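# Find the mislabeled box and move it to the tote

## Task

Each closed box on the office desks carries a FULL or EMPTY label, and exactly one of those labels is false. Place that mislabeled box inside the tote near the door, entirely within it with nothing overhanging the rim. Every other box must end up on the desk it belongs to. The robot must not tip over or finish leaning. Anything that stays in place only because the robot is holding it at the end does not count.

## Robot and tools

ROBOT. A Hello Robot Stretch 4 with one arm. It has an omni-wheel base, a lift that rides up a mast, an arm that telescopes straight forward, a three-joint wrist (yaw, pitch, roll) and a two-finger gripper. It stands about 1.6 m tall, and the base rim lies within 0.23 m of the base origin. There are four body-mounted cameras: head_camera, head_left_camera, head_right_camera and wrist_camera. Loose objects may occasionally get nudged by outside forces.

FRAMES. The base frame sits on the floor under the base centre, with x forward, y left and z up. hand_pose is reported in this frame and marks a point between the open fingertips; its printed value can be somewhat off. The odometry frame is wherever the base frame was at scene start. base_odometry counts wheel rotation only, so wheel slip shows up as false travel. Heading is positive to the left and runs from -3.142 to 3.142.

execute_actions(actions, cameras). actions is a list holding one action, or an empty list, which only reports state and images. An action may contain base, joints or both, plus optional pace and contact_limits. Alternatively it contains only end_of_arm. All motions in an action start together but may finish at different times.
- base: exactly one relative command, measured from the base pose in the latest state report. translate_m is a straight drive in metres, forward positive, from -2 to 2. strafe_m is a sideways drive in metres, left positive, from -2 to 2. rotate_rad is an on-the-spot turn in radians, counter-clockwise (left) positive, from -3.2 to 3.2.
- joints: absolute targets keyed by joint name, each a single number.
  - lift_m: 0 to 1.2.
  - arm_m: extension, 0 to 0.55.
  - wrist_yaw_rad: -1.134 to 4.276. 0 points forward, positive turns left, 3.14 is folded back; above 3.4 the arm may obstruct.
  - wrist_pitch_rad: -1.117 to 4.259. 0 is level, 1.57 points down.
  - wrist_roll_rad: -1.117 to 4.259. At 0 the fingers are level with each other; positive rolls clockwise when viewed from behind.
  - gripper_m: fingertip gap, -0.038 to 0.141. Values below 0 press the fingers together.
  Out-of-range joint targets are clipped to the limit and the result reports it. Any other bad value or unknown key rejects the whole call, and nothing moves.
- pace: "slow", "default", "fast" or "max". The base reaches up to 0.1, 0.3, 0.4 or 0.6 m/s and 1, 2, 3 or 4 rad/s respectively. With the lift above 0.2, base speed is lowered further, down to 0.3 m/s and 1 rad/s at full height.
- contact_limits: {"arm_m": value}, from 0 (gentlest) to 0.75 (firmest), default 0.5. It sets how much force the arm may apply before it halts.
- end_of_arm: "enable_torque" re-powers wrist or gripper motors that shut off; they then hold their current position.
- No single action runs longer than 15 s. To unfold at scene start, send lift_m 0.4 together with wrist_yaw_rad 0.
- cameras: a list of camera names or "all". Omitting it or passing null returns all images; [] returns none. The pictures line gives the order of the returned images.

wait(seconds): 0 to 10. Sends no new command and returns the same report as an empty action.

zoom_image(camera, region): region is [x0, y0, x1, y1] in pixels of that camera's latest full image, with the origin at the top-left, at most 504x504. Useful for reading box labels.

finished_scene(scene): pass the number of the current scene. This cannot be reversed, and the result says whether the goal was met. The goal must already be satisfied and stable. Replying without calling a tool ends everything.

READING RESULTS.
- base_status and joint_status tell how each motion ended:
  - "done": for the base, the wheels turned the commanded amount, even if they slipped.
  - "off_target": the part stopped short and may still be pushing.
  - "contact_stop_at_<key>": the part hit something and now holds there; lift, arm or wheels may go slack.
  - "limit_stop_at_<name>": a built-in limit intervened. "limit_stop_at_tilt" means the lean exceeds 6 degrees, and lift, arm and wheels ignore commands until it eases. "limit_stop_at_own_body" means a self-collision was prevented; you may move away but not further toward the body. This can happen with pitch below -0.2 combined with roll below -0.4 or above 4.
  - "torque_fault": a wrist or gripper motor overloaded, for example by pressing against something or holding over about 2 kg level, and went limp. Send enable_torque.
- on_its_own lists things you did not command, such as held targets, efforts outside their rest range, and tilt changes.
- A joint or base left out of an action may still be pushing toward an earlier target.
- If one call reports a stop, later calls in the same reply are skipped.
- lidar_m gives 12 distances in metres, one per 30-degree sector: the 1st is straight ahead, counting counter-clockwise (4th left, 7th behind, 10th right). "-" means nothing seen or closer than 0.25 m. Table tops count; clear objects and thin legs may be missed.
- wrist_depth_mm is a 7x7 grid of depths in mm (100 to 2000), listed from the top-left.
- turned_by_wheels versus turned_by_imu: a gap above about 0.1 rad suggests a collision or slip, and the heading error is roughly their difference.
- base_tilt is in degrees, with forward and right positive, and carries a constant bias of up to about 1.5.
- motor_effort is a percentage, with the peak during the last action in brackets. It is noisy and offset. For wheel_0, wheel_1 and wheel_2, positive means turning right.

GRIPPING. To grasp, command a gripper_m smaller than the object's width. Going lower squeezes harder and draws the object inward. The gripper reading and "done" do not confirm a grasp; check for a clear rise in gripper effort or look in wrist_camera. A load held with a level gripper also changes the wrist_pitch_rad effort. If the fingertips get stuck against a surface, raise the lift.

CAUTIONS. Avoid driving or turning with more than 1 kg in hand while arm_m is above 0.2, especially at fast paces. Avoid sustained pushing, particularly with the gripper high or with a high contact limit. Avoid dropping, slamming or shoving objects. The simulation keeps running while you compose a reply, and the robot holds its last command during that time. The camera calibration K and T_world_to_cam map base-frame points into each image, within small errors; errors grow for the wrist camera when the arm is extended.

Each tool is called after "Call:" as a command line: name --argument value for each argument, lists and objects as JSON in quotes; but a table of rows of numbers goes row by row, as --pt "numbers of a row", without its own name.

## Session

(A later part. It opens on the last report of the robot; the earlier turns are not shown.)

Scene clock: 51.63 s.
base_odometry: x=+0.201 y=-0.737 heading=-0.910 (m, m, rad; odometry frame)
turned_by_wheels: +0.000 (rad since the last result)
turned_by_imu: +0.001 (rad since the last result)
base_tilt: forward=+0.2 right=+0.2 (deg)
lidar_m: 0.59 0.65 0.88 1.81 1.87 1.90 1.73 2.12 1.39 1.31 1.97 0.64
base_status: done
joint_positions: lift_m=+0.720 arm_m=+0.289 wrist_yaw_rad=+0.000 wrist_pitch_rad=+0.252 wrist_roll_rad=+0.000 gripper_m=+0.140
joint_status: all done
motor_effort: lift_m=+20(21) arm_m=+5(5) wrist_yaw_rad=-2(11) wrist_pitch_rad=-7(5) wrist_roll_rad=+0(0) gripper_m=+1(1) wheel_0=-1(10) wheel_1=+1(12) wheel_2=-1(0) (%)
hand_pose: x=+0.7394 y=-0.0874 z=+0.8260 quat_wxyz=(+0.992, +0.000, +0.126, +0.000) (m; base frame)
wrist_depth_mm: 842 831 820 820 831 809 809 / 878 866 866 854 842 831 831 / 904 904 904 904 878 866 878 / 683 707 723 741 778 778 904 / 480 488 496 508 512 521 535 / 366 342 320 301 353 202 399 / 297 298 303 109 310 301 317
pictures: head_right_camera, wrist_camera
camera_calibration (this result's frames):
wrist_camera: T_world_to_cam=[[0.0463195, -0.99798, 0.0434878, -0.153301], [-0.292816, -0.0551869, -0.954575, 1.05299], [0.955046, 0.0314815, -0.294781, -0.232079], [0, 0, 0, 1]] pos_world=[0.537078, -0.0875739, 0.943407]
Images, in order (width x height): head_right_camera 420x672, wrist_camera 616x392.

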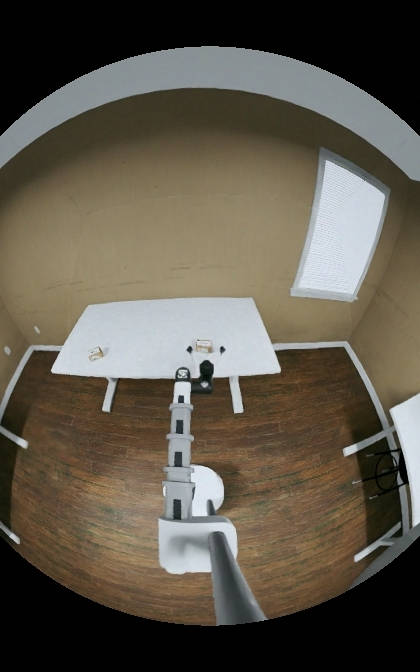

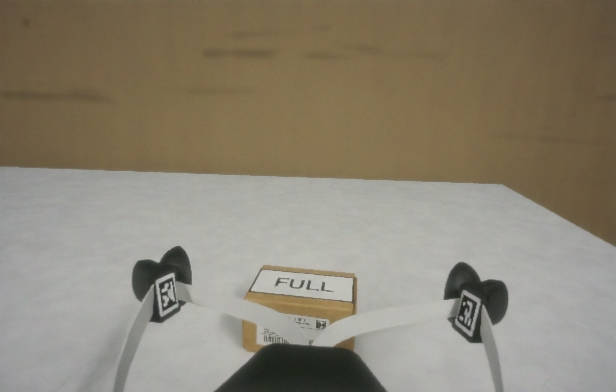

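Call:
execute_actions --actions '[{"base":{"strafe_m":0.05},"joints":{"arm_m":0.395,"wrist_yaw_rad":-0.15},"pace":"fast"}]' --cameras '[]'

Call:
execute_actions --actions '[{"joints":{"lift_m":0.645}}]' --cameras '[]'

Call:
execute_actions --actions '[{"joints":{"gripper_m":0.02}}]' --cameras '[]'

Call:
execute_actions --actions '[{"joints":{"lift_m":0.675}}]' --cameras '["wrist_camera"]'

Scene clock: 53.53 s.
base_odometry: x=+0.241 y=-0.707 heading=-0.910 (m, m, rad; odometry frame)
turned_by_wheels: +0.000 (rad since the last result)
turned_by_imu: +0.001 (rad since the last result)
base_tilt: forward=+0.2 right=+0.2 (deg)
lidar_m: 0.60 0.59 0.87 1.77 1.83 2.45 1.70 2.11 1.45 1.38 1.97 0.64
base_status: done
joint_positions: lift_m=+0.720 arm_m=+0.394 wrist_yaw_rad=-0.150 wrist_pitch_rad=+0.252 wrist_roll_rad=+0.000 gripper_m=+0.140
joint_status: all done
motor_effort: lift_m=+20(20) arm_m=+5(6) wrist_yaw_rad=-1(4) wrist_pitch_rad=-4(4) wrist_roll_rad=+0(0) gripper_m=-1(0) wheel_0=+1(11) wheel_1=-2(9) wheel_2=-1(1) (%)
hand_pose: x=+0.8281 y=-0.1281 z=+0.8260 quat_wxyz=(+0.989, +0.009, +0.125, -0.074) (m; base frame)
wrist_depth_mm: 683 707 723 741 750 778 798 / 707 732 759 768 798 809 842 / 750 759 778 798 831 831 866 / 699 707 723 750 768 866 931 / 480 488 492 504 512 525 530 / 366 342 342 382 353 202 399 / 297 298 301 109 304 301 315
pictures: none
No camera images: the call's "cameras" was empty. Leave "cameras" out to get every camera's image.

Scene clock: 54.80 s.
base_odometry: x=+0.241 y=-0.707 heading=-0.910 (m, m, rad; odometry frame)
turned_by_wheels: +0.000 (rad since the last result)
turned_by_imu: +0.000 (rad since the last result)
base_tilt: forward=+0.2 right=+0.2 (deg)
lidar_m: 0.63 0.62 0.85 1.73 1.83 2.43 1.68 2.10 1.45 1.35 1.96 0.65
base_status: not commanded
joint_positions: lift_m=+0.645 arm_m=+0.394 wrist_yaw_rad=-0.150 wrist_pitch_rad=+0.252 wrist_roll_rad=+0.000 gripper_m=+0.140
joint_status: all done
motor_effort: lift_m=+15(16) arm_m=+5(5) wrist_yaw_rad=-2(2) wrist_pitch_rad=-7(7) wrist_roll_rad=+1(0) gripper_m=+3(1) wheel_0=+1(1) wheel_1=-2(2) wheel_2=-1(1) (%)
hand_pose: x=+0.8281 y=-0.1281 z=+0.7515 quat_wxyz=(+0.989, +0.009, +0.125, -0.074) (m; base frame)
wrist_depth_mm: 691 715 723 732 768 778 809 / 715 741 741 768 788 809 831 / 723 741 778 798 820 842 866 / 449 462 477 488 500 512 525 / 314 317 304 211 315 342 347 / 240 222 199 193 194 202 259 / 194 195 199 109 202 197 206
pictures: none
No camera images: the call's "cameras" was empty. Leave "cameras" out to get every camera's image.

Scene clock: 56.97 s.
base_odometry: x=+0.241 y=-0.707 heading=-0.910 (m, m, rad; odometry frame)
turned_by_wheels: +0.000 (rad since the last result)
turned_by_imu: +0.001 (rad since the last result)
base_tilt: forward=+0.2 right=+0.2 (deg)
lidar_m: 0.61 0.63 0.85 1.76 1.84 2.42 1.69 2.09 1.44 1.37 1.97 0.62
base_status: not commanded
joint_positions: lift_m=+0.645 arm_m=+0.394 wrist_yaw_rad=-0.150 wrist_pitch_rad=+0.254 wrist_roll_rad=+0.000 gripper_m=+0.021
joint_status: all done
motor_effort: lift_m=+15(15) arm_m=+5(5) wrist_yaw_rad=-1(1) wrist_pitch_rad=-10(10) wrist_roll_rad=+0(0) gripper_m=-31(29) wheel_0=+1(0) wheel_1=-2(2) wheel_2=-1(1) (%)
hand_pose: x=+0.8280 y=-0.1281 z=+0.7510 quat_wxyz=(+0.989, +0.009, +0.126, -0.074) (m; base frame)
wrist_depth_mm: 683 707 723 741 759 788 798 / 715 732 741 768 788 820 820 / 732 741 759 788 809 854 878 / 442 455 466 480 492 504 521 / 310 314 300 200 294 338 345 / 236 178 174 172 172 231 256 / 191 193 189 109 181 189 196
pictures: none
No camera images: the call's "cameras" was empty. Leave "cameras" out to get every camera's image.

Scene clock: 57.90 s.
base_odometry: x=+0.241 y=-0.707 heading=-0.910 (m, m, rad; odometry frame)
turned_by_wheels: +0.000 (rad since the last result)
turned_by_imu: +0.000 (rad since the last result)
base_tilt: forward=+0.2 right=+0.1 (deg)
lidar_m: 0.61 0.64 0.85 1.74 1.83 2.43 1.71 2.10 1.45 1.37 1.99 0.65
base_status: not commanded
joint_positions: lift_m=+0.675 arm_m=+0.394 wrist_yaw_rad=-0.150 wrist_pitch_rad=+0.254 wrist_roll_rad=+0.000 gripper_m=+0.021
joint_status: all done
motor_effort: lift_m=+21(22) arm_m=+5(5) wrist_yaw_rad=-3(2) wrist_pitch_rad=-11(11) wrist_roll_rad=+0(0) gripper_m=-29(29) wheel_0=+1(1) wheel_1=-2(2) wheel_2=-1(0) (%)
hand_pose: x=+0.8280 y=-0.1281 z=+0.7803 quat_wxyz=(+0.989, +0.009, +0.126, -0.074) (m; base frame)
wrist_depth_mm: 691 707 723 741 759 778 798 / 707 732 750 768 788 809 831 / 750 759 788 798 831 842 878 / 535 549 564 574 603 609 904 / 373 377 364 200 355 407 415 / 287 178 174 172 172 279 309 / 232 235 228 109 181 228 239
pictures: wrist_camera
camera_calibration (this result's frames):
wrist_camera: T_world_to_cam=[[-0.103134, -0.99372, 0.0434018, -0.0716932], [-0.299527, -0.0105815, -0.954029, 1.04399], [0.948497, -0.111393, -0.296555, -0.340383], [0, 0, 0, 1]] pos_world=[0.62816, -0.0981123, 0.898164]
Images, in order (width x height): wrist_camera 616x392.

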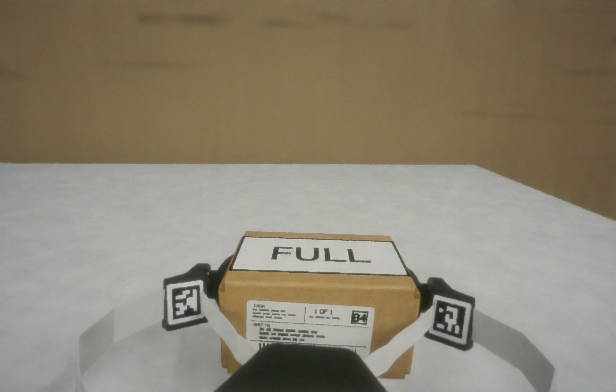

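Also full; third desk.

Call:
execute_actions --actions '[{"joints":{"lift_m":0.645,"gripper_m":0.04}}]' --cameras '[]'

Call:
execute_actions --actions '[{"joints":{"gripper_m":0.14}}]' --cameras '[]'

Call:
execute_actions --actions '[{"joints":{"lift_m":0.73,"arm_m":0.2},"pace":"fast"}]' --cameras '[]'

Call:
execute_actions --actions '[{"base":{"rotate_rad":-1.55},"joints":{"wrist_yaw_rad":0,"arm_m":0.1},"pace":"fast"}]' --cameras '[]'

Call:
execute_actions --actions '[{"base":{"translate_m":0.75},"pace":"max"}]'

Scene clock: 59.53 s.
base_odometry: x=+0.241 y=-0.707 heading=-0.910 (m, m, rad; odometry frame)
turned_by_wheels: +0.000 (rad since the last result)
turned_by_imu: +0.001 (rad since the last result)
base_tilt: forward=+0.2 right=+0.2 (deg)
lidar_m: 0.63 0.64 0.86 1.75 1.83 2.46 1.70 2.13 1.45 1.36 1.98 0.62
base_status: not commanded
joint_positions: lift_m=+0.645 arm_m=+0.394 wrist_yaw_rad=-0.150 wrist_pitch_rad=+0.254 wrist_roll_rad=+0.000 gripper_m=+0.041
joint_status: all done
motor_effort: lift_m=+15(19) arm_m=+5(5) wrist_yaw_rad=+0(3) wrist_pitch_rad=-12(10) wrist_roll_rad=+0(0) gripper_m=-21(30) wheel_0=+1(1) wheel_1=-2(2) wheel_2=-1(1) (%)
hand_pose: x=+0.8280 y=-0.1281 z=+0.7508 quat_wxyz=(+0.989, +0.009, +0.126, -0.074) (m; base frame)
wrist_depth_mm: 683 707 715 741 750 778 798 / 715 732 750 778 788 809 842 / 732 750 768 788 820 842 878 / 442 455 466 477 492 504 517 / 307 314 298 202 296 338 342 / 236 220 182 178 177 241 255 / 191 187 188 109 186 188 204
pictures: none
No camera images: the call's "cameras" was empty. Leave "cameras" out to get every camera's image.

Scene clock: 61.53 s.
base_odometry: x=+0.241 y=-0.707 heading=-0.910 (m, m, rad; odometry frame)
turned_by_wheels: +0.000 (rad since the last result)
turned_by_imu: +0.001 (rad since the last result)
base_tilt: forward=+0.2 right=+0.2 (deg)
lidar_m: 0.63 0.62 0.84 1.71 1.86 2.44 1.71 2.12 1.44 1.36 2.01 0.65
base_status: not commanded
joint_positions: lift_m=+0.645 arm_m=+0.394 wrist_yaw_rad=-0.150 wrist_pitch_rad=+0.253 wrist_roll_rad=+0.000 gripper_m=+0.140
joint_status: all done
motor_effort: lift_m=+15(15) arm_m=+5(5) wrist_yaw_rad=-1(1) wrist_pitch_rad=-8(11) wrist_roll_rad=+0(0) gripper_m=+0(24) wheel_0=+1(1) wheel_1=-2(2) wheel_2=-1(1) (%)
hand_pose: x=+0.8281 y=-0.1281 z=+0.7513 quat_wxyz=(+0.989, +0.009, +0.126, -0.074) (m; base frame)
wrist_depth_mm: 683 699 723 741 759 778 798 / 707 732 759 768 788 820 842 / 741 759 768 798 820 854 866 / 449 462 473 488 508 512 525 / 312 315 303 211 314 342 347 / 239 221 198 193 193 202 258 / 194 195 198 109 202 196 207
pictures: none
No camera images: the call's "cameras" was empty. Leave "cameras" out to get every camera's image.

Scene clock: 62.97 s.
base_odometry: x=+0.241 y=-0.707 heading=-0.910 (m, m, rad; odometry frame)
turned_by_wheels: +0.000 (rad since the last result)
turned_by_imu: +0.000 (rad since the last result)
base_tilt: forward=+0.1 right=+0.2 (deg)
lidar_m: 0.59 0.64 0.86 1.75 1.82 2.42 1.73 2.11 1.44 1.37 1.98 0.63
base_status: not commanded
joint_positions: lift_m=+0.730 arm_m=+0.201 wrist_yaw_rad=-0.150 wrist_pitch_rad=+0.252 wrist_roll_rad=+0.000 gripper_m=+0.140
joint_status: all done
motor_effort: lift_m=+20(21) arm_m=-5(5) wrist_yaw_rad=+2(0) wrist_pitch_rad=-5(5) wrist_roll_rad=+1(1) gripper_m=+0(0) wheel_0=+1(1) wheel_1=-2(2) wheel_2=-1(1) (%)
hand_pose: x=+0.6350 y=-0.1282 z=+0.8360 quat_wxyz=(+0.989, +0.009, +0.125, -0.074) (m; base frame)
wrist_depth_mm: 866 878 891 904 931 976 1008 / 891 904 917 946 960 1025 1042 / 917 946 960 991 1008 1060 1078 / 723 741 768 778 798 1060 1138 / 504 508 521 436 535 544 559 / 384 355 357 399 368 202 415 / 312 314 319 109 325 319 330
pictures: none
No camera images: the call's "cameras" was empty. Leave "cameras" out to get every camera's image.

Scene clock: 64.87 s.
base_odometry: x=+0.241 y=-0.707 heading=-2.460 (m, m, rad; odometry frame)
turned_by_wheels: -1.550 (rad since the last result)
turned_by_imu: -1.563 (rad since the last result)
base_tilt: forward=+0.2 right=+0.3 (deg)
lidar_m: 1.36 1.94 0.62 0.60 0.59 0.89 1.76 1.84 1.91 1.67 2.11 1.41
base_status: done
joint_positions: lift_m=+0.730 arm_m=+0.101 wrist_yaw_rad=+0.000 wrist_pitch_rad=+0.252 wrist_roll_rad=+0.000 gripper_m=+0.140
joint_status: all done
motor_effort: lift_m=+20(20) arm_m=-5(7) wrist_yaw_rad=+2(3) wrist_pitch_rad=-4(4) wrist_roll_rad=+0(0) gripper_m=+1(0) wheel_0=-2(6) wheel_1=+0(7) wheel_2=+0(7) (%)
hand_pose: x=+0.5512 y=-0.0874 z=+0.8361 quat_wxyz=(+0.992, +0.000, +0.126, +0.000) (m; base frame)
wrist_depth_mm: 1808 1756 1708 1756 1708 1661 1661 / 1808 1808 1808 1756 1756 1756 1756 / 1921 1921 1863 1499 1618 1708 1708 / 1983 1983 1983 1921 1336 1921 1863 / 1983 - - 1983 1983 1983 1921 / 1576 1537 1499 1576 1537 202 1661 / 1308 1308 1336 109 1366 1308 1397
pictures: none
No camera images: the call's "cameras" was empty. Leave "cameras" out to get every camera's image.

Scene clock: 68.07 s.
base_odometry: x=-0.342 y=-1.179 heading=-2.460 (m, m, rad; odometry frame)
turned_by_wheels: +0.000 (rad since the last result)
turned_by_imu: -0.002 (rad since the last result)
base_tilt: forward=+0.1 right=+0.2 (deg)
lidar_m: 0.63 0.70 1.45 0.65 0.65 0.90 3.34 2.63 1.97 2.02 0.93 0.64
base_status: done
joint_positions: lift_m=+0.730 arm_m=+0.101 wrist_yaw_rad=+0.000 wrist_pitch_rad=+0.252 wrist_roll_rad=+0.000 gripper_m=+0.140
joint_status: not commanded
motor_effort: lift_m=+19(20) arm_m=-5(6) wrist_yaw_rad=-1(2) wrist_pitch_rad=-5(5) wrist_roll_rad=+0(0) gripper_m=+1(1) wheel_0=-2(6) wheel_1=+0(6) wheel_2=+0(13) (%)
hand_pose: x=+0.5512 y=-0.0874 z=+0.8361 quat_wxyz=(+0.992, +0.000, +0.126, +0.000) (m; base frame)
wrist_depth_mm: 1060 1025 1025 1025 1008 1025 991 / 1078 1078 1078 1060 1060 1042 1025 / 1138 1118 1098 1118 1098 1078 1060 / 1182 1182 778 788 741 831 854 / 1255 517 517 535 539 549 564 / 427 375 366 402 370 202 418 / 1308 1308 1255 109 357 353 351
pictures: head_camera, head_left_camera, head_right_camera, wrist_camera
camera_calibration (this result's frames):
wrist_camera: T_world_to_cam=[[0.0461727, -0.997986, 0.0434986, -0.144994], [-0.292598, -0.0551468, -0.954644, 1.00754], [0.95512, 0.0313508, -0.294555, -0.0495927], [0, 0, 0, 1]] pos_world=[0.348865, -0.0875844, 0.953539]
Images, in order (width x height): head_camera 420x560, head_left_camera 420x672, head_right_camera 420x672, wrist_camera 616x392.

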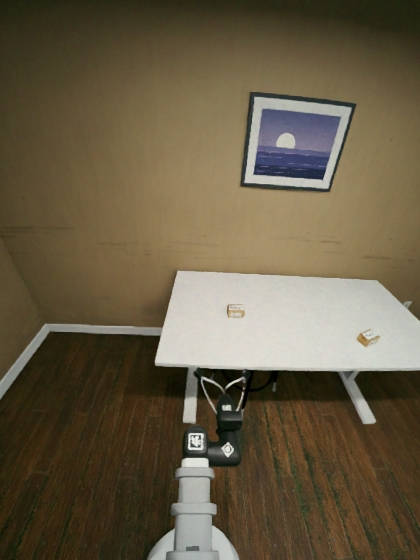

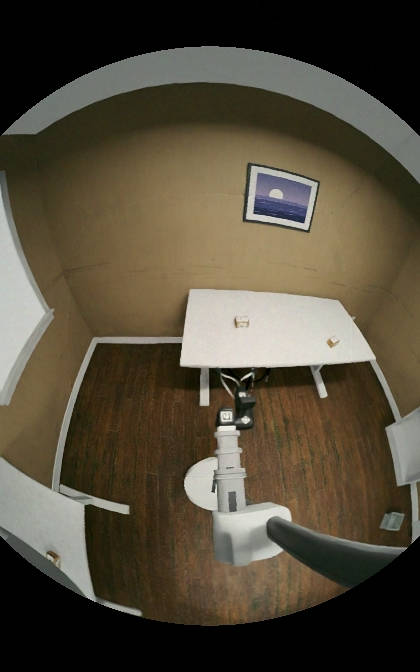

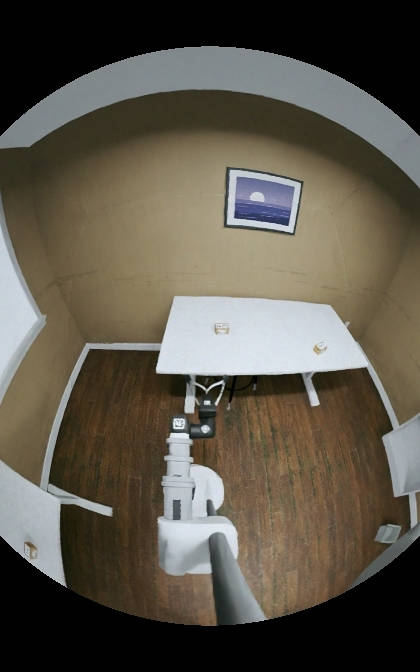

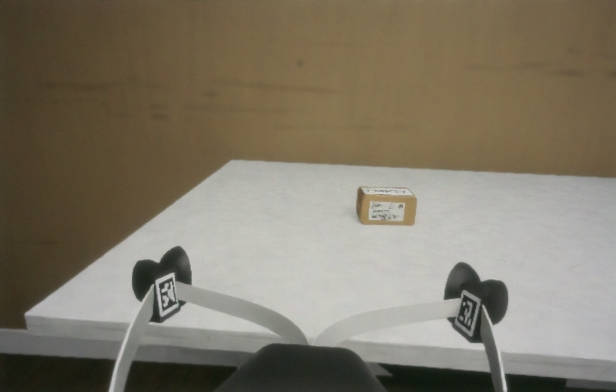

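Call:
execute_actions --actions '[{"base":{"strafe_m":-0.105},"joints":{"lift_m":0.645,"arm_m":0.52},"pace":"fast"}]' --cameras '["wrist_camera"]'

Call:
execute_actions --actions '[{"joints":{"gripper_m":0.02}}]' --cameras '["wrist_camera"]'

Scene clock: 70.37 s.
base_odometry: x=-0.408 y=-1.097 heading=-2.461 (m, m, rad; odometry frame)
turned_by_wheels: +0.000 (rad since the last result)
turned_by_imu: +0.000 (rad since the last result)
base_tilt: forward=+0.2 right=+0.2 (deg)
lidar_m: 0.64 0.66 1.52 0.77 0.75 1.05 3.38 2.63 1.88 1.90 0.85 0.66
base_status: done
joint_positions: lift_m=+0.645 arm_m=+0.519 wrist_yaw_rad=+0.000 wrist_pitch_rad=+0.252 wrist_roll_rad=+0.000 gripper_m=+0.140
joint_status: all done
motor_effort: lift_m=+15(20) arm_m=+5(6) wrist_yaw_rad=+0(1) wrist_pitch_rad=-3(3) wrist_roll_rad=+1(0) gripper_m=+0(1) wheel_0=-2(9) wheel_1=+2(11) wheel_2=-1(1) (%)
hand_pose: x=+0.9694 y=-0.0874 z=+0.7515 quat_wxyz=(+0.992, +0.000, +0.126, +0.000) (m; base frame)
wrist_depth_mm: 647 640 640 634 621 615 609 / 668 676 654 647 654 647 640 / 707 691 691 683 683 676 668 / 452 462 473 488 500 517 530 / 312 317 306 212 246 342 347 / 239 223 214 208 208 202 260 / 193 195 197 109 203 197 206
pictures: wrist_camera
camera_calibration (this result's frames):
wrist_camera: T_world_to_cam=[[0.0463951, -0.997975, 0.0435096, -0.160779], [-0.292356, -0.0552149, -0.954714, 1.04894], [0.955184, 0.0315738, -0.294325, -0.474129], [0, 0, 0, 1]] pos_world=[0.767004, -0.0875665, 0.86889]
Images, in order (width x height): wrist_camera 616x392.

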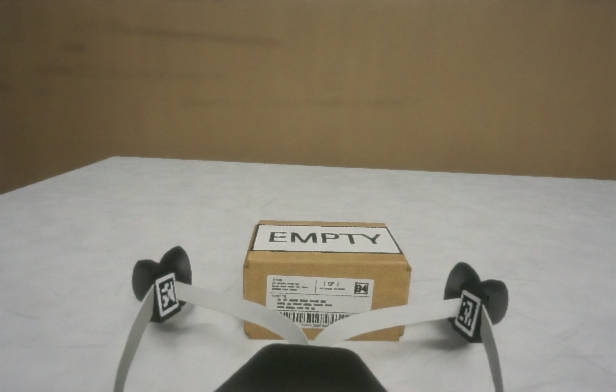

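Scene clock: 72.53 s.
base_odometry: x=-0.408 y=-1.097 heading=-2.461 (m, m, rad; odometry frame)
turned_by_wheels: +0.000 (rad since the last result)
turned_by_imu: +0.001 (rad since the last result)
base_tilt: forward=+0.3 right=+0.2 (deg)
lidar_m: 0.61 0.67 1.50 0.77 0.76 1.07 3.35 2.66 1.88 1.91 0.91 0.67
base_status: not commanded
joint_positions: lift_m=+0.645 arm_m=+0.519 wrist_yaw_rad=+0.000 wrist_pitch_rad=+0.256 wrist_roll_rad=+0.000 gripper_m=+0.021
joint_status: all done
motor_effort: lift_m=+15(15) arm_m=+5(5) wrist_yaw_rad=-1(6) wrist_pitch_rad=-16(14) wrist_roll_rad=+0(0) gripper_m=-30(27) wheel_0=-2(2) wheel_1=+2(2) wheel_2=-1(1) (%)
hand_pose: x=+0.9690 y=-0.0874 z=+0.7503 quat_wxyz=(+0.992, +0.000, +0.128, +0.000) (m; base frame)
wrist_depth_mm: 654 634 640 627 621 615 609 / 683 668 661 654 647 640 634 / 707 691 683 676 676 668 661 / 436 445 459 469 480 492 504 / 304 309 296 199 233 330 336 / 234 178 189 189 189 229 251 / 189 191 193 109 190 185 195
pictures: wrist_camera
camera_calibration (this result's frames):
wrist_camera: T_world_to_cam=[[0.0462394, -0.997991, 0.043319, -0.160514], [-0.296317, -0.0551169, -0.953498, 1.05063], [0.95397, 0.031253, -0.29827, -0.47007], [0, 0, 0, 1]] pos_world=[0.767174, -0.0875923, 0.868522]
Images, in order (width x height): wrist_camera 616x392.

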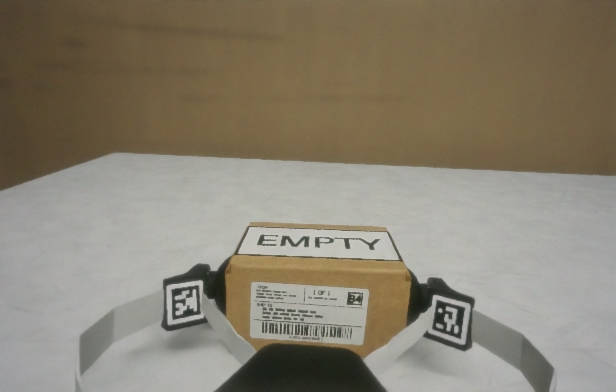

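Call:
execute_actions --actions '[{"joints":{"lift_m":0.69,"arm_m":0.15,"gripper_m":0.0},"base":{"translate_m":-1.1},"pace":"fast"}]' --cameras '[]'

Call:
execute_actions --actions '[{"base":{"rotate_rad":-1.57}}]' --cameras '[]'

Call:
execute_actions --actions '[{"base":{"translate_m":1.1},"joints":{"lift_m":0.45,"wrist_pitch_rad":1.57,"arm_m":0.2},"pace":"fast"}]'

Scene clock: 77.10 s.
base_odometry: x=+0.447 y=-0.405 heading=-2.460 (m, m, rad; odometry frame)
turned_by_wheels: +0.000 (rad since the last result)
turned_by_imu: +0.005 (rad since the last result)
base_tilt: forward=+0.2 right=+0.2 (deg)
lidar_m: 1.73 1.05 0.74 0.70 0.73 2.15 1.40 1.47 2.30 1.54 1.98 1.79
base_status: done
joint_positions: lift_m=+0.690 arm_m=+0.151 wrist_yaw_rad=+0.000 wrist_pitch_rad=+0.256 wrist_roll_rad=+0.000 gripper_m=+0.001
joint_status: all done
motor_effort: lift_m=+22(23) arm_m=-5(6) wrist_yaw_rad=-1(2) wrist_pitch_rad=-17(17) wrist_roll_rad=+0(0) gripper_m=-30(35) wheel_0=+0(7) wheel_1=+0(8) wheel_2=-1(12) (%)
hand_pose: x=+0.6008 y=-0.0875 z=+0.7947 quat_wxyz=(+0.992, +0.000, +0.128, +0.000) (m; base frame)
wrist_depth_mm: - - - 1983 1983 1921 1983 / - - - - - - - / - - - 1808 1921 - - / - - - - - - - / 1983 - 1983 195 230 - - / 1537 173 184 183 183 178 1661 / 1182 1255 1182 109 190 1205 1308
pictures: none
No camera images: the call's "cameras" was empty. Leave "cameras" out to get every camera's image.

Scene clock: 79.17 s.
base_odometry: x=+0.447 y=-0.405 heading=+2.253 (m, m, rad; odometry frame)
turned_by_wheels: -1.570 (rad since the last result)
turned_by_imu: -1.583 (rad since the last result)
base_tilt: forward=+0.2 right=+0.2 (deg)
lidar_m: 1.52 1.99 1.82 1.74 1.07 0.75 0.70 0.72 2.15 1.39 1.47 2.30
base_status: done
joint_positions: lift_m=+0.690 arm_m=+0.151 wrist_yaw_rad=+0.000 wrist_pitch_rad=+0.256 wrist_roll_rad=+0.000 gripper_m=+0.001
joint_status: not commanded
motor_effort: lift_m=+22(22) arm_m=-5(5) wrist_yaw_rad=+0(4) wrist_pitch_rad=-20(17) wrist_roll_rad=+0(0) gripper_m=-34(34) wheel_0=+0(6) wheel_1=+0(8) wheel_2=+0(7) (%)
hand_pose: x=+0.6009 y=-0.0874 z=+0.7947 quat_wxyz=(+0.992, +0.000, +0.128, +0.000) (m; base frame)
wrist_depth_mm: 1618 1708 1661 1708 1708 1618 1661 / 1708 1808 1808 1808 1756 1756 1708 / 1808 1921 1808 1863 1808 1756 1808 / 1983 1983 1921 1983 1863 1863 1863 / 1921 1863 1661 195 229 1983 1921 / 1499 174 184 184 182 178 1661 / 1182 1255 1229 109 190 1229 1308
pictures: none
No camera images: the call's "cameras" was empty. Leave "cameras" out to get every camera's image.

Scene clock: 83.27 s.
base_odometry: x=-0.247 y=+0.449 heading=+2.253 (m, m, rad; odometry frame)
turned_by_wheels: +0.000 (rad since the last result)
turned_by_imu: -0.002 (rad since the last result)
base_tilt: forward=+0.2 right=+0.2 (deg)
lidar_m: 0.43 0.87 1.18 1.72 1.80 1.90 1.83 1.88 1.46 1.38 1.58 0.63
base_status: done
joint_positions: lift_m=+0.450 arm_m=+0.199 wrist_yaw_rad=+0.000 wrist_pitch_rad=+1.570 wrist_roll_rad=+0.000 gripper_m=+0.001
joint_status: all done
motor_effort: lift_m=+16(19) arm_m=+5(5) wrist_yaw_rad=+2(1) wrist_pitch_rad=+3(15) wrist_roll_rad=+1(0) gripper_m=-34(32) wheel_0=-2(6) wheel_1=+0(3) wheel_2=+0(12) (%)
hand_pose: x=+0.3703 y=-0.0874 z=+0.3398 quat_wxyz=(+0.707, +0.000, +0.707, +0.000) (m; base frame)
wrist_depth_mm: 574 574 521 554 549 544 539 / 580 574 559 554 554 549 544 / 580 574 564 564 559 554 544 / 580 574 569 564 559 559 549 / 585 585 574 195 228 559 549 / 585 174 184 183 182 177 559 / 597 591 442 109 190 564 554
pictures: head_camera, head_left_camera, head_right_camera, wrist_camera
camera_calibration (this result's frames):
wrist_camera: T_world_to_cam=[[0.0536237, -0.997989, -0.0338111, -0.0915369], [-0.997503, -0.0550942, 0.0441754, 0.402383], [-0.0459493, 0.0313578, -0.998451, 0.586895], [0, 0, 0, 1]] pos_world=[0.433254, -0.0875875, 0.565116]
Images, in order (width x height): head_camera 420x560, head_left_camera 420x672, head_right_camera 420x672, wrist_camera 616x392.

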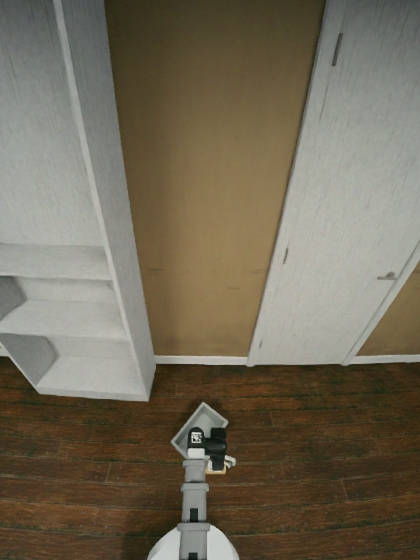

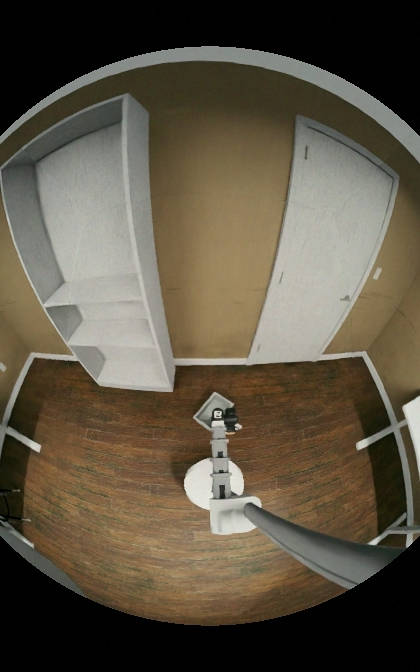

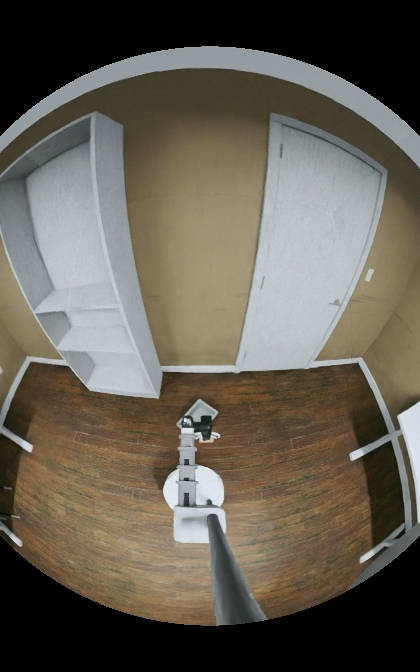

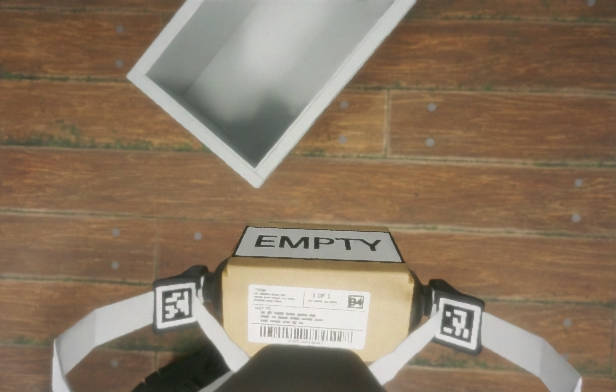

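Call:
execute_actions --actions '[{"base":{"strafe_m":0.022},"joints":{"lift_m":0.35,"wrist_yaw_rad":0.93,"arm_m":0.35}}]'

Scene clock: 85.10 s.
base_odometry: x=-0.264 y=+0.435 heading=+2.252 (m, m, rad; odometry frame)
turned_by_wheels: +0.000 (rad since the last result)
turned_by_imu: +0.001 (rad since the last result)
base_tilt: forward=+0.2 right=+0.2 (deg)
lidar_m: 0.44 0.84 1.19 1.70 1.78 1.89 1.83 1.88 1.48 1.41 1.57 0.64
base_status: done
joint_positions: lift_m=+0.350 arm_m=+0.349 wrist_yaw_rad=+0.930 wrist_pitch_rad=+1.570 wrist_roll_rad=+0.000 gripper_m=+0.001
joint_status: all done
motor_effort: lift_m=+16(16) arm_m=+5(6) wrist_yaw_rad=+1(7) wrist_pitch_rad=+1(1) wrist_roll_rad=+1(0) gripper_m=-36(35) wheel_0=+1(5) wheel_1=-2(9) wheel_2=-1(1) (%)
hand_pose: x=+0.5902 y=-0.0520 z=+0.2399 quat_wxyz=(+0.632, -0.317, +0.632, +0.317) (m; base frame)
wrist_depth_mm: 469 469 462 452 452 449 442 / 477 466 466 462 452 449 445 / 477 473 387 459 413 452 449 / 480 477 466 466 455 392 449 / 488 477 370 195 228 421 455 / 488 174 185 183 183 178 452 / 492 480 477 109 191 462 452
pictures: head_camera, head_left_camera, head_right_camera, wrist_camera
camera_calibration (this result's frames):
wrist_camera: T_world_to_cam=[[0.832009, -0.553731, -0.0338053, -0.507694], [-0.552268, -0.832501, 0.0440688, 0.324951], [-0.0525452, -0.017996, -0.998456, 0.497397], [0, 0, 0, 1]] pos_world=[0.628002, -0.00165285, 0.465147]
Images, in order (width x height): head_camera 420x560, head_left_camera 420x672, head_right_camera 420x672, wrist_camera 616x392.

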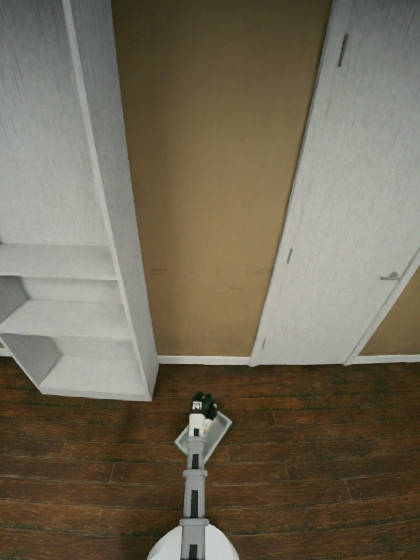

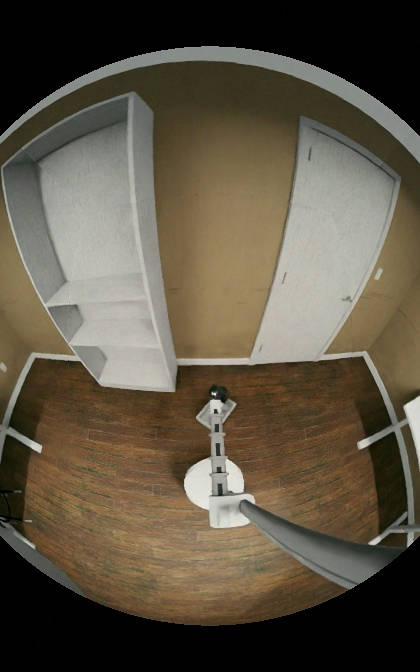

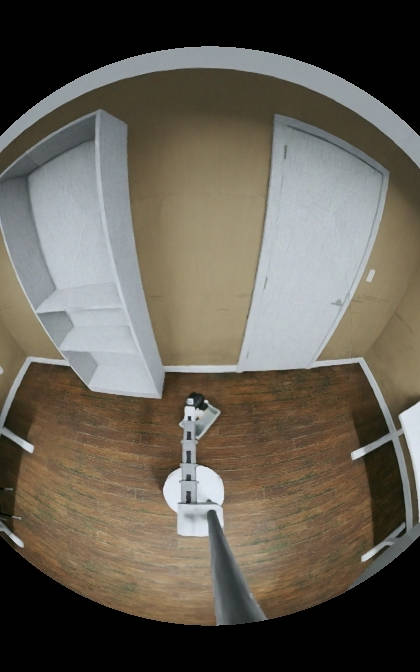

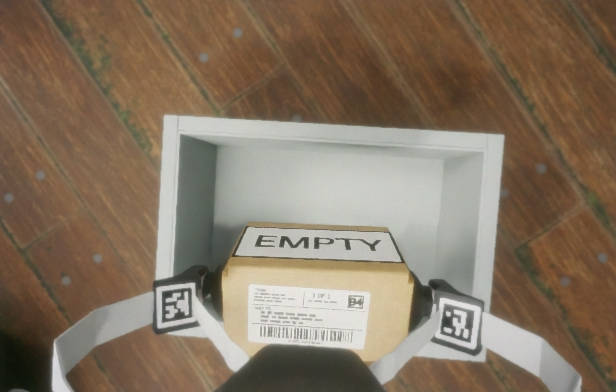

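Call:
execute_actions --actions '[{"joints":{"lift_m":0.165,"arm_m":0.362,"gripper_m":0.03}}]' --cameras '["wrist_camera"]'

Call:
execute_actions --actions '[{"joints":{"gripper_m":0.12}}]' --cameras '[]'

Call:
execute_actions --actions '[{"joints":{"lift_m":0.32},"pace":"fast"}]' --cameras '["wrist_camera"]'

Scene clock: 87.33 s.
base_odometry: x=-0.264 y=+0.435 heading=+2.252 (m, m, rad; odometry frame)
turned_by_wheels: +0.000 (rad since the last result)
turned_by_imu: +0.001 (rad since the last result)
base_tilt: forward=+0.2 right=+0.2 (deg)
lidar_m: 0.52 0.87 1.13 1.69 1.81 1.93 1.80 1.88 1.45 1.42 1.59 0.66
base_status: not commanded
joint_positions: lift_m=+0.165 arm_m=+0.361 wrist_yaw_rad=+0.930 wrist_pitch_rad=+1.570 wrist_roll_rad=+0.000 gripper_m=+0.031
joint_status: all done
motor_effort: lift_m=+16(15) arm_m=+5(6) wrist_yaw_rad=-2(0) wrist_pitch_rad=+3(2) wrist_roll_rad=+0(0) gripper_m=-29(31) wheel_0=+1(2) wheel_1=-2(2) wheel_2=-1(1) (%)
hand_pose: x=+0.6022 y=-0.0520 z=+0.0549 quat_wxyz=(+0.632, -0.317, +0.632, +0.317) (m; base frame)
wrist_depth_mm: 285 281 276 273 272 268 265 / 162 161 158 157 155 153 266 / 196 257 277 260 229 203 189 / 198 281 278 273 272 268 213 / 200 281 279 200 235 271 209 / 204 249 191 193 191 236 206 / 208 267 282 109 273 265 197
pictures: wrist_camera
camera_calibration (this result's frames):
wrist_camera: T_world_to_cam=[[0.832019, -0.553716, -0.0338089, -0.523926], [-0.552249, -0.83251, 0.044136, 0.339691], [-0.0525851, -0.018051, -0.998453, 0.313346], [0, 0, 0, 1]] pos_world=[0.639988, -0.00165403, 0.280155]
Images, in order (width x height): wrist_camera 616x392.

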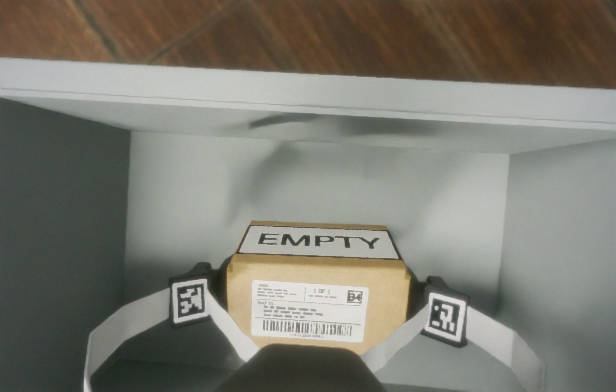

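Scene clock: 89.10 s.
base_odometry: x=-0.264 y=+0.435 heading=+2.252 (m, m, rad; odometry frame)
turned_by_wheels: +0.000 (rad since the last result)
turned_by_imu: +0.001 (rad since the last result)
base_tilt: forward=+0.3 right=+0.2 (deg)
lidar_m: 0.53 0.89 1.18 1.68 1.79 1.93 1.83 1.88 1.47 1.42 1.58 0.65
base_status: not commanded
joint_positions: lift_m=+0.165 arm_m=+0.361 wrist_yaw_rad=+0.930 wrist_pitch_rad=+1.570 wrist_roll_rad=+0.000 gripper_m=+0.120
joint_status: all done
motor_effort: lift_m=+16(16) arm_m=+5(5) wrist_yaw_rad=+2(0) wrist_pitch_rad=+0(0) wrist_roll_rad=+0(0) gripper_m=-2(32) wheel_0=+1(2) wheel_1=-2(2) wheel_2=-1(1) (%)
hand_pose: x=+0.6022 y=-0.0520 z=+0.0549 quat_wxyz=(+0.632, -0.317, +0.632, +0.317) (m; base frame)
wrist_depth_mm: 285 282 278 274 272 268 267 / 163 161 159 158 156 267 267 / 197 255 277 256 226 201 188 / 199 281 281 277 273 271 211 / 202 278 279 218 270 271 208 / 206 266 220 218 216 235 205 / 208 256 282 109 277 264 201
pictures: none
No camera images: the call's "cameras" was empty. Leave "cameras" out to get every camera's image.

Scene clock: 90.50 s.
base_odometry: x=-0.264 y=+0.435 heading=+2.252 (m, m, rad; odometry frame)
turned_by_wheels: +0.000 (rad since the last result)
turned_by_imu: +0.000 (rad since the last result)
base_tilt: forward=+0.1 right=+0.2 (deg)
lidar_m: 0.54 0.86 1.21 1.67 1.78 1.93 1.84 1.88 1.49 1.40 1.59 0.61
base_status: not commanded
joint_positions: lift_m=+0.320 arm_m=+0.361 wrist_yaw_rad=+0.930 wrist_pitch_rad=+1.570 wrist_roll_rad=+0.000 gripper_m=+0.120
joint_status: all done
motor_effort: lift_m=+20(24) arm_m=+5(5) wrist_yaw_rad=+1(0) wrist_pitch_rad=+3(0) wrist_roll_rad=+0(0) gripper_m=+0(3) wheel_0=+2(1) wheel_1=-2(2) wheel_2=-1(1) (%)
hand_pose: x=+0.6022 y=-0.0520 z=+0.2095 quat_wxyz=(+0.632, -0.317, +0.632, +0.317) (m; base frame)
wrist_depth_mm: 442 433 433 424 424 418 413 / 449 436 433 433 427 418 413 / 449 442 415 377 424 418 415 / 449 445 436 430 427 359 421 / 455 364 439 375 427 351 424 / 455 325 345 430 384 309 424 / 455 452 329 109 330 338 424
pictures: wrist_camera
camera_calibration (this result's frames):
wrist_camera: T_world_to_cam=[[0.832019, -0.553716, -0.0338089, -0.518704], [-0.552249, -0.83251, 0.044136, 0.332871], [-0.0525851, -0.018051, -0.998453, 0.467718], [0, 0, 0, 1]] pos_world=[0.639994, -0.00165404, 0.434766]
Images, in order (width x height): wrist_camera 616x392.

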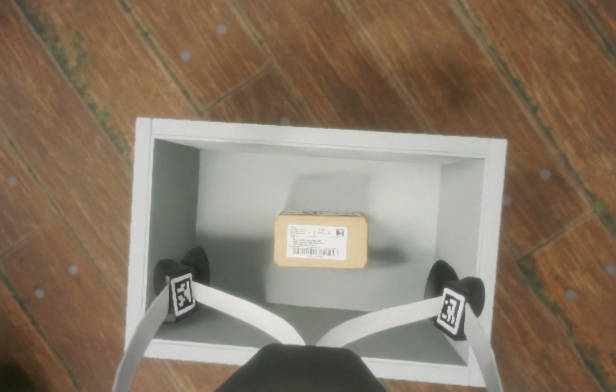

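Call:
finished_scene --scene 1

The scene is finished: the task was done.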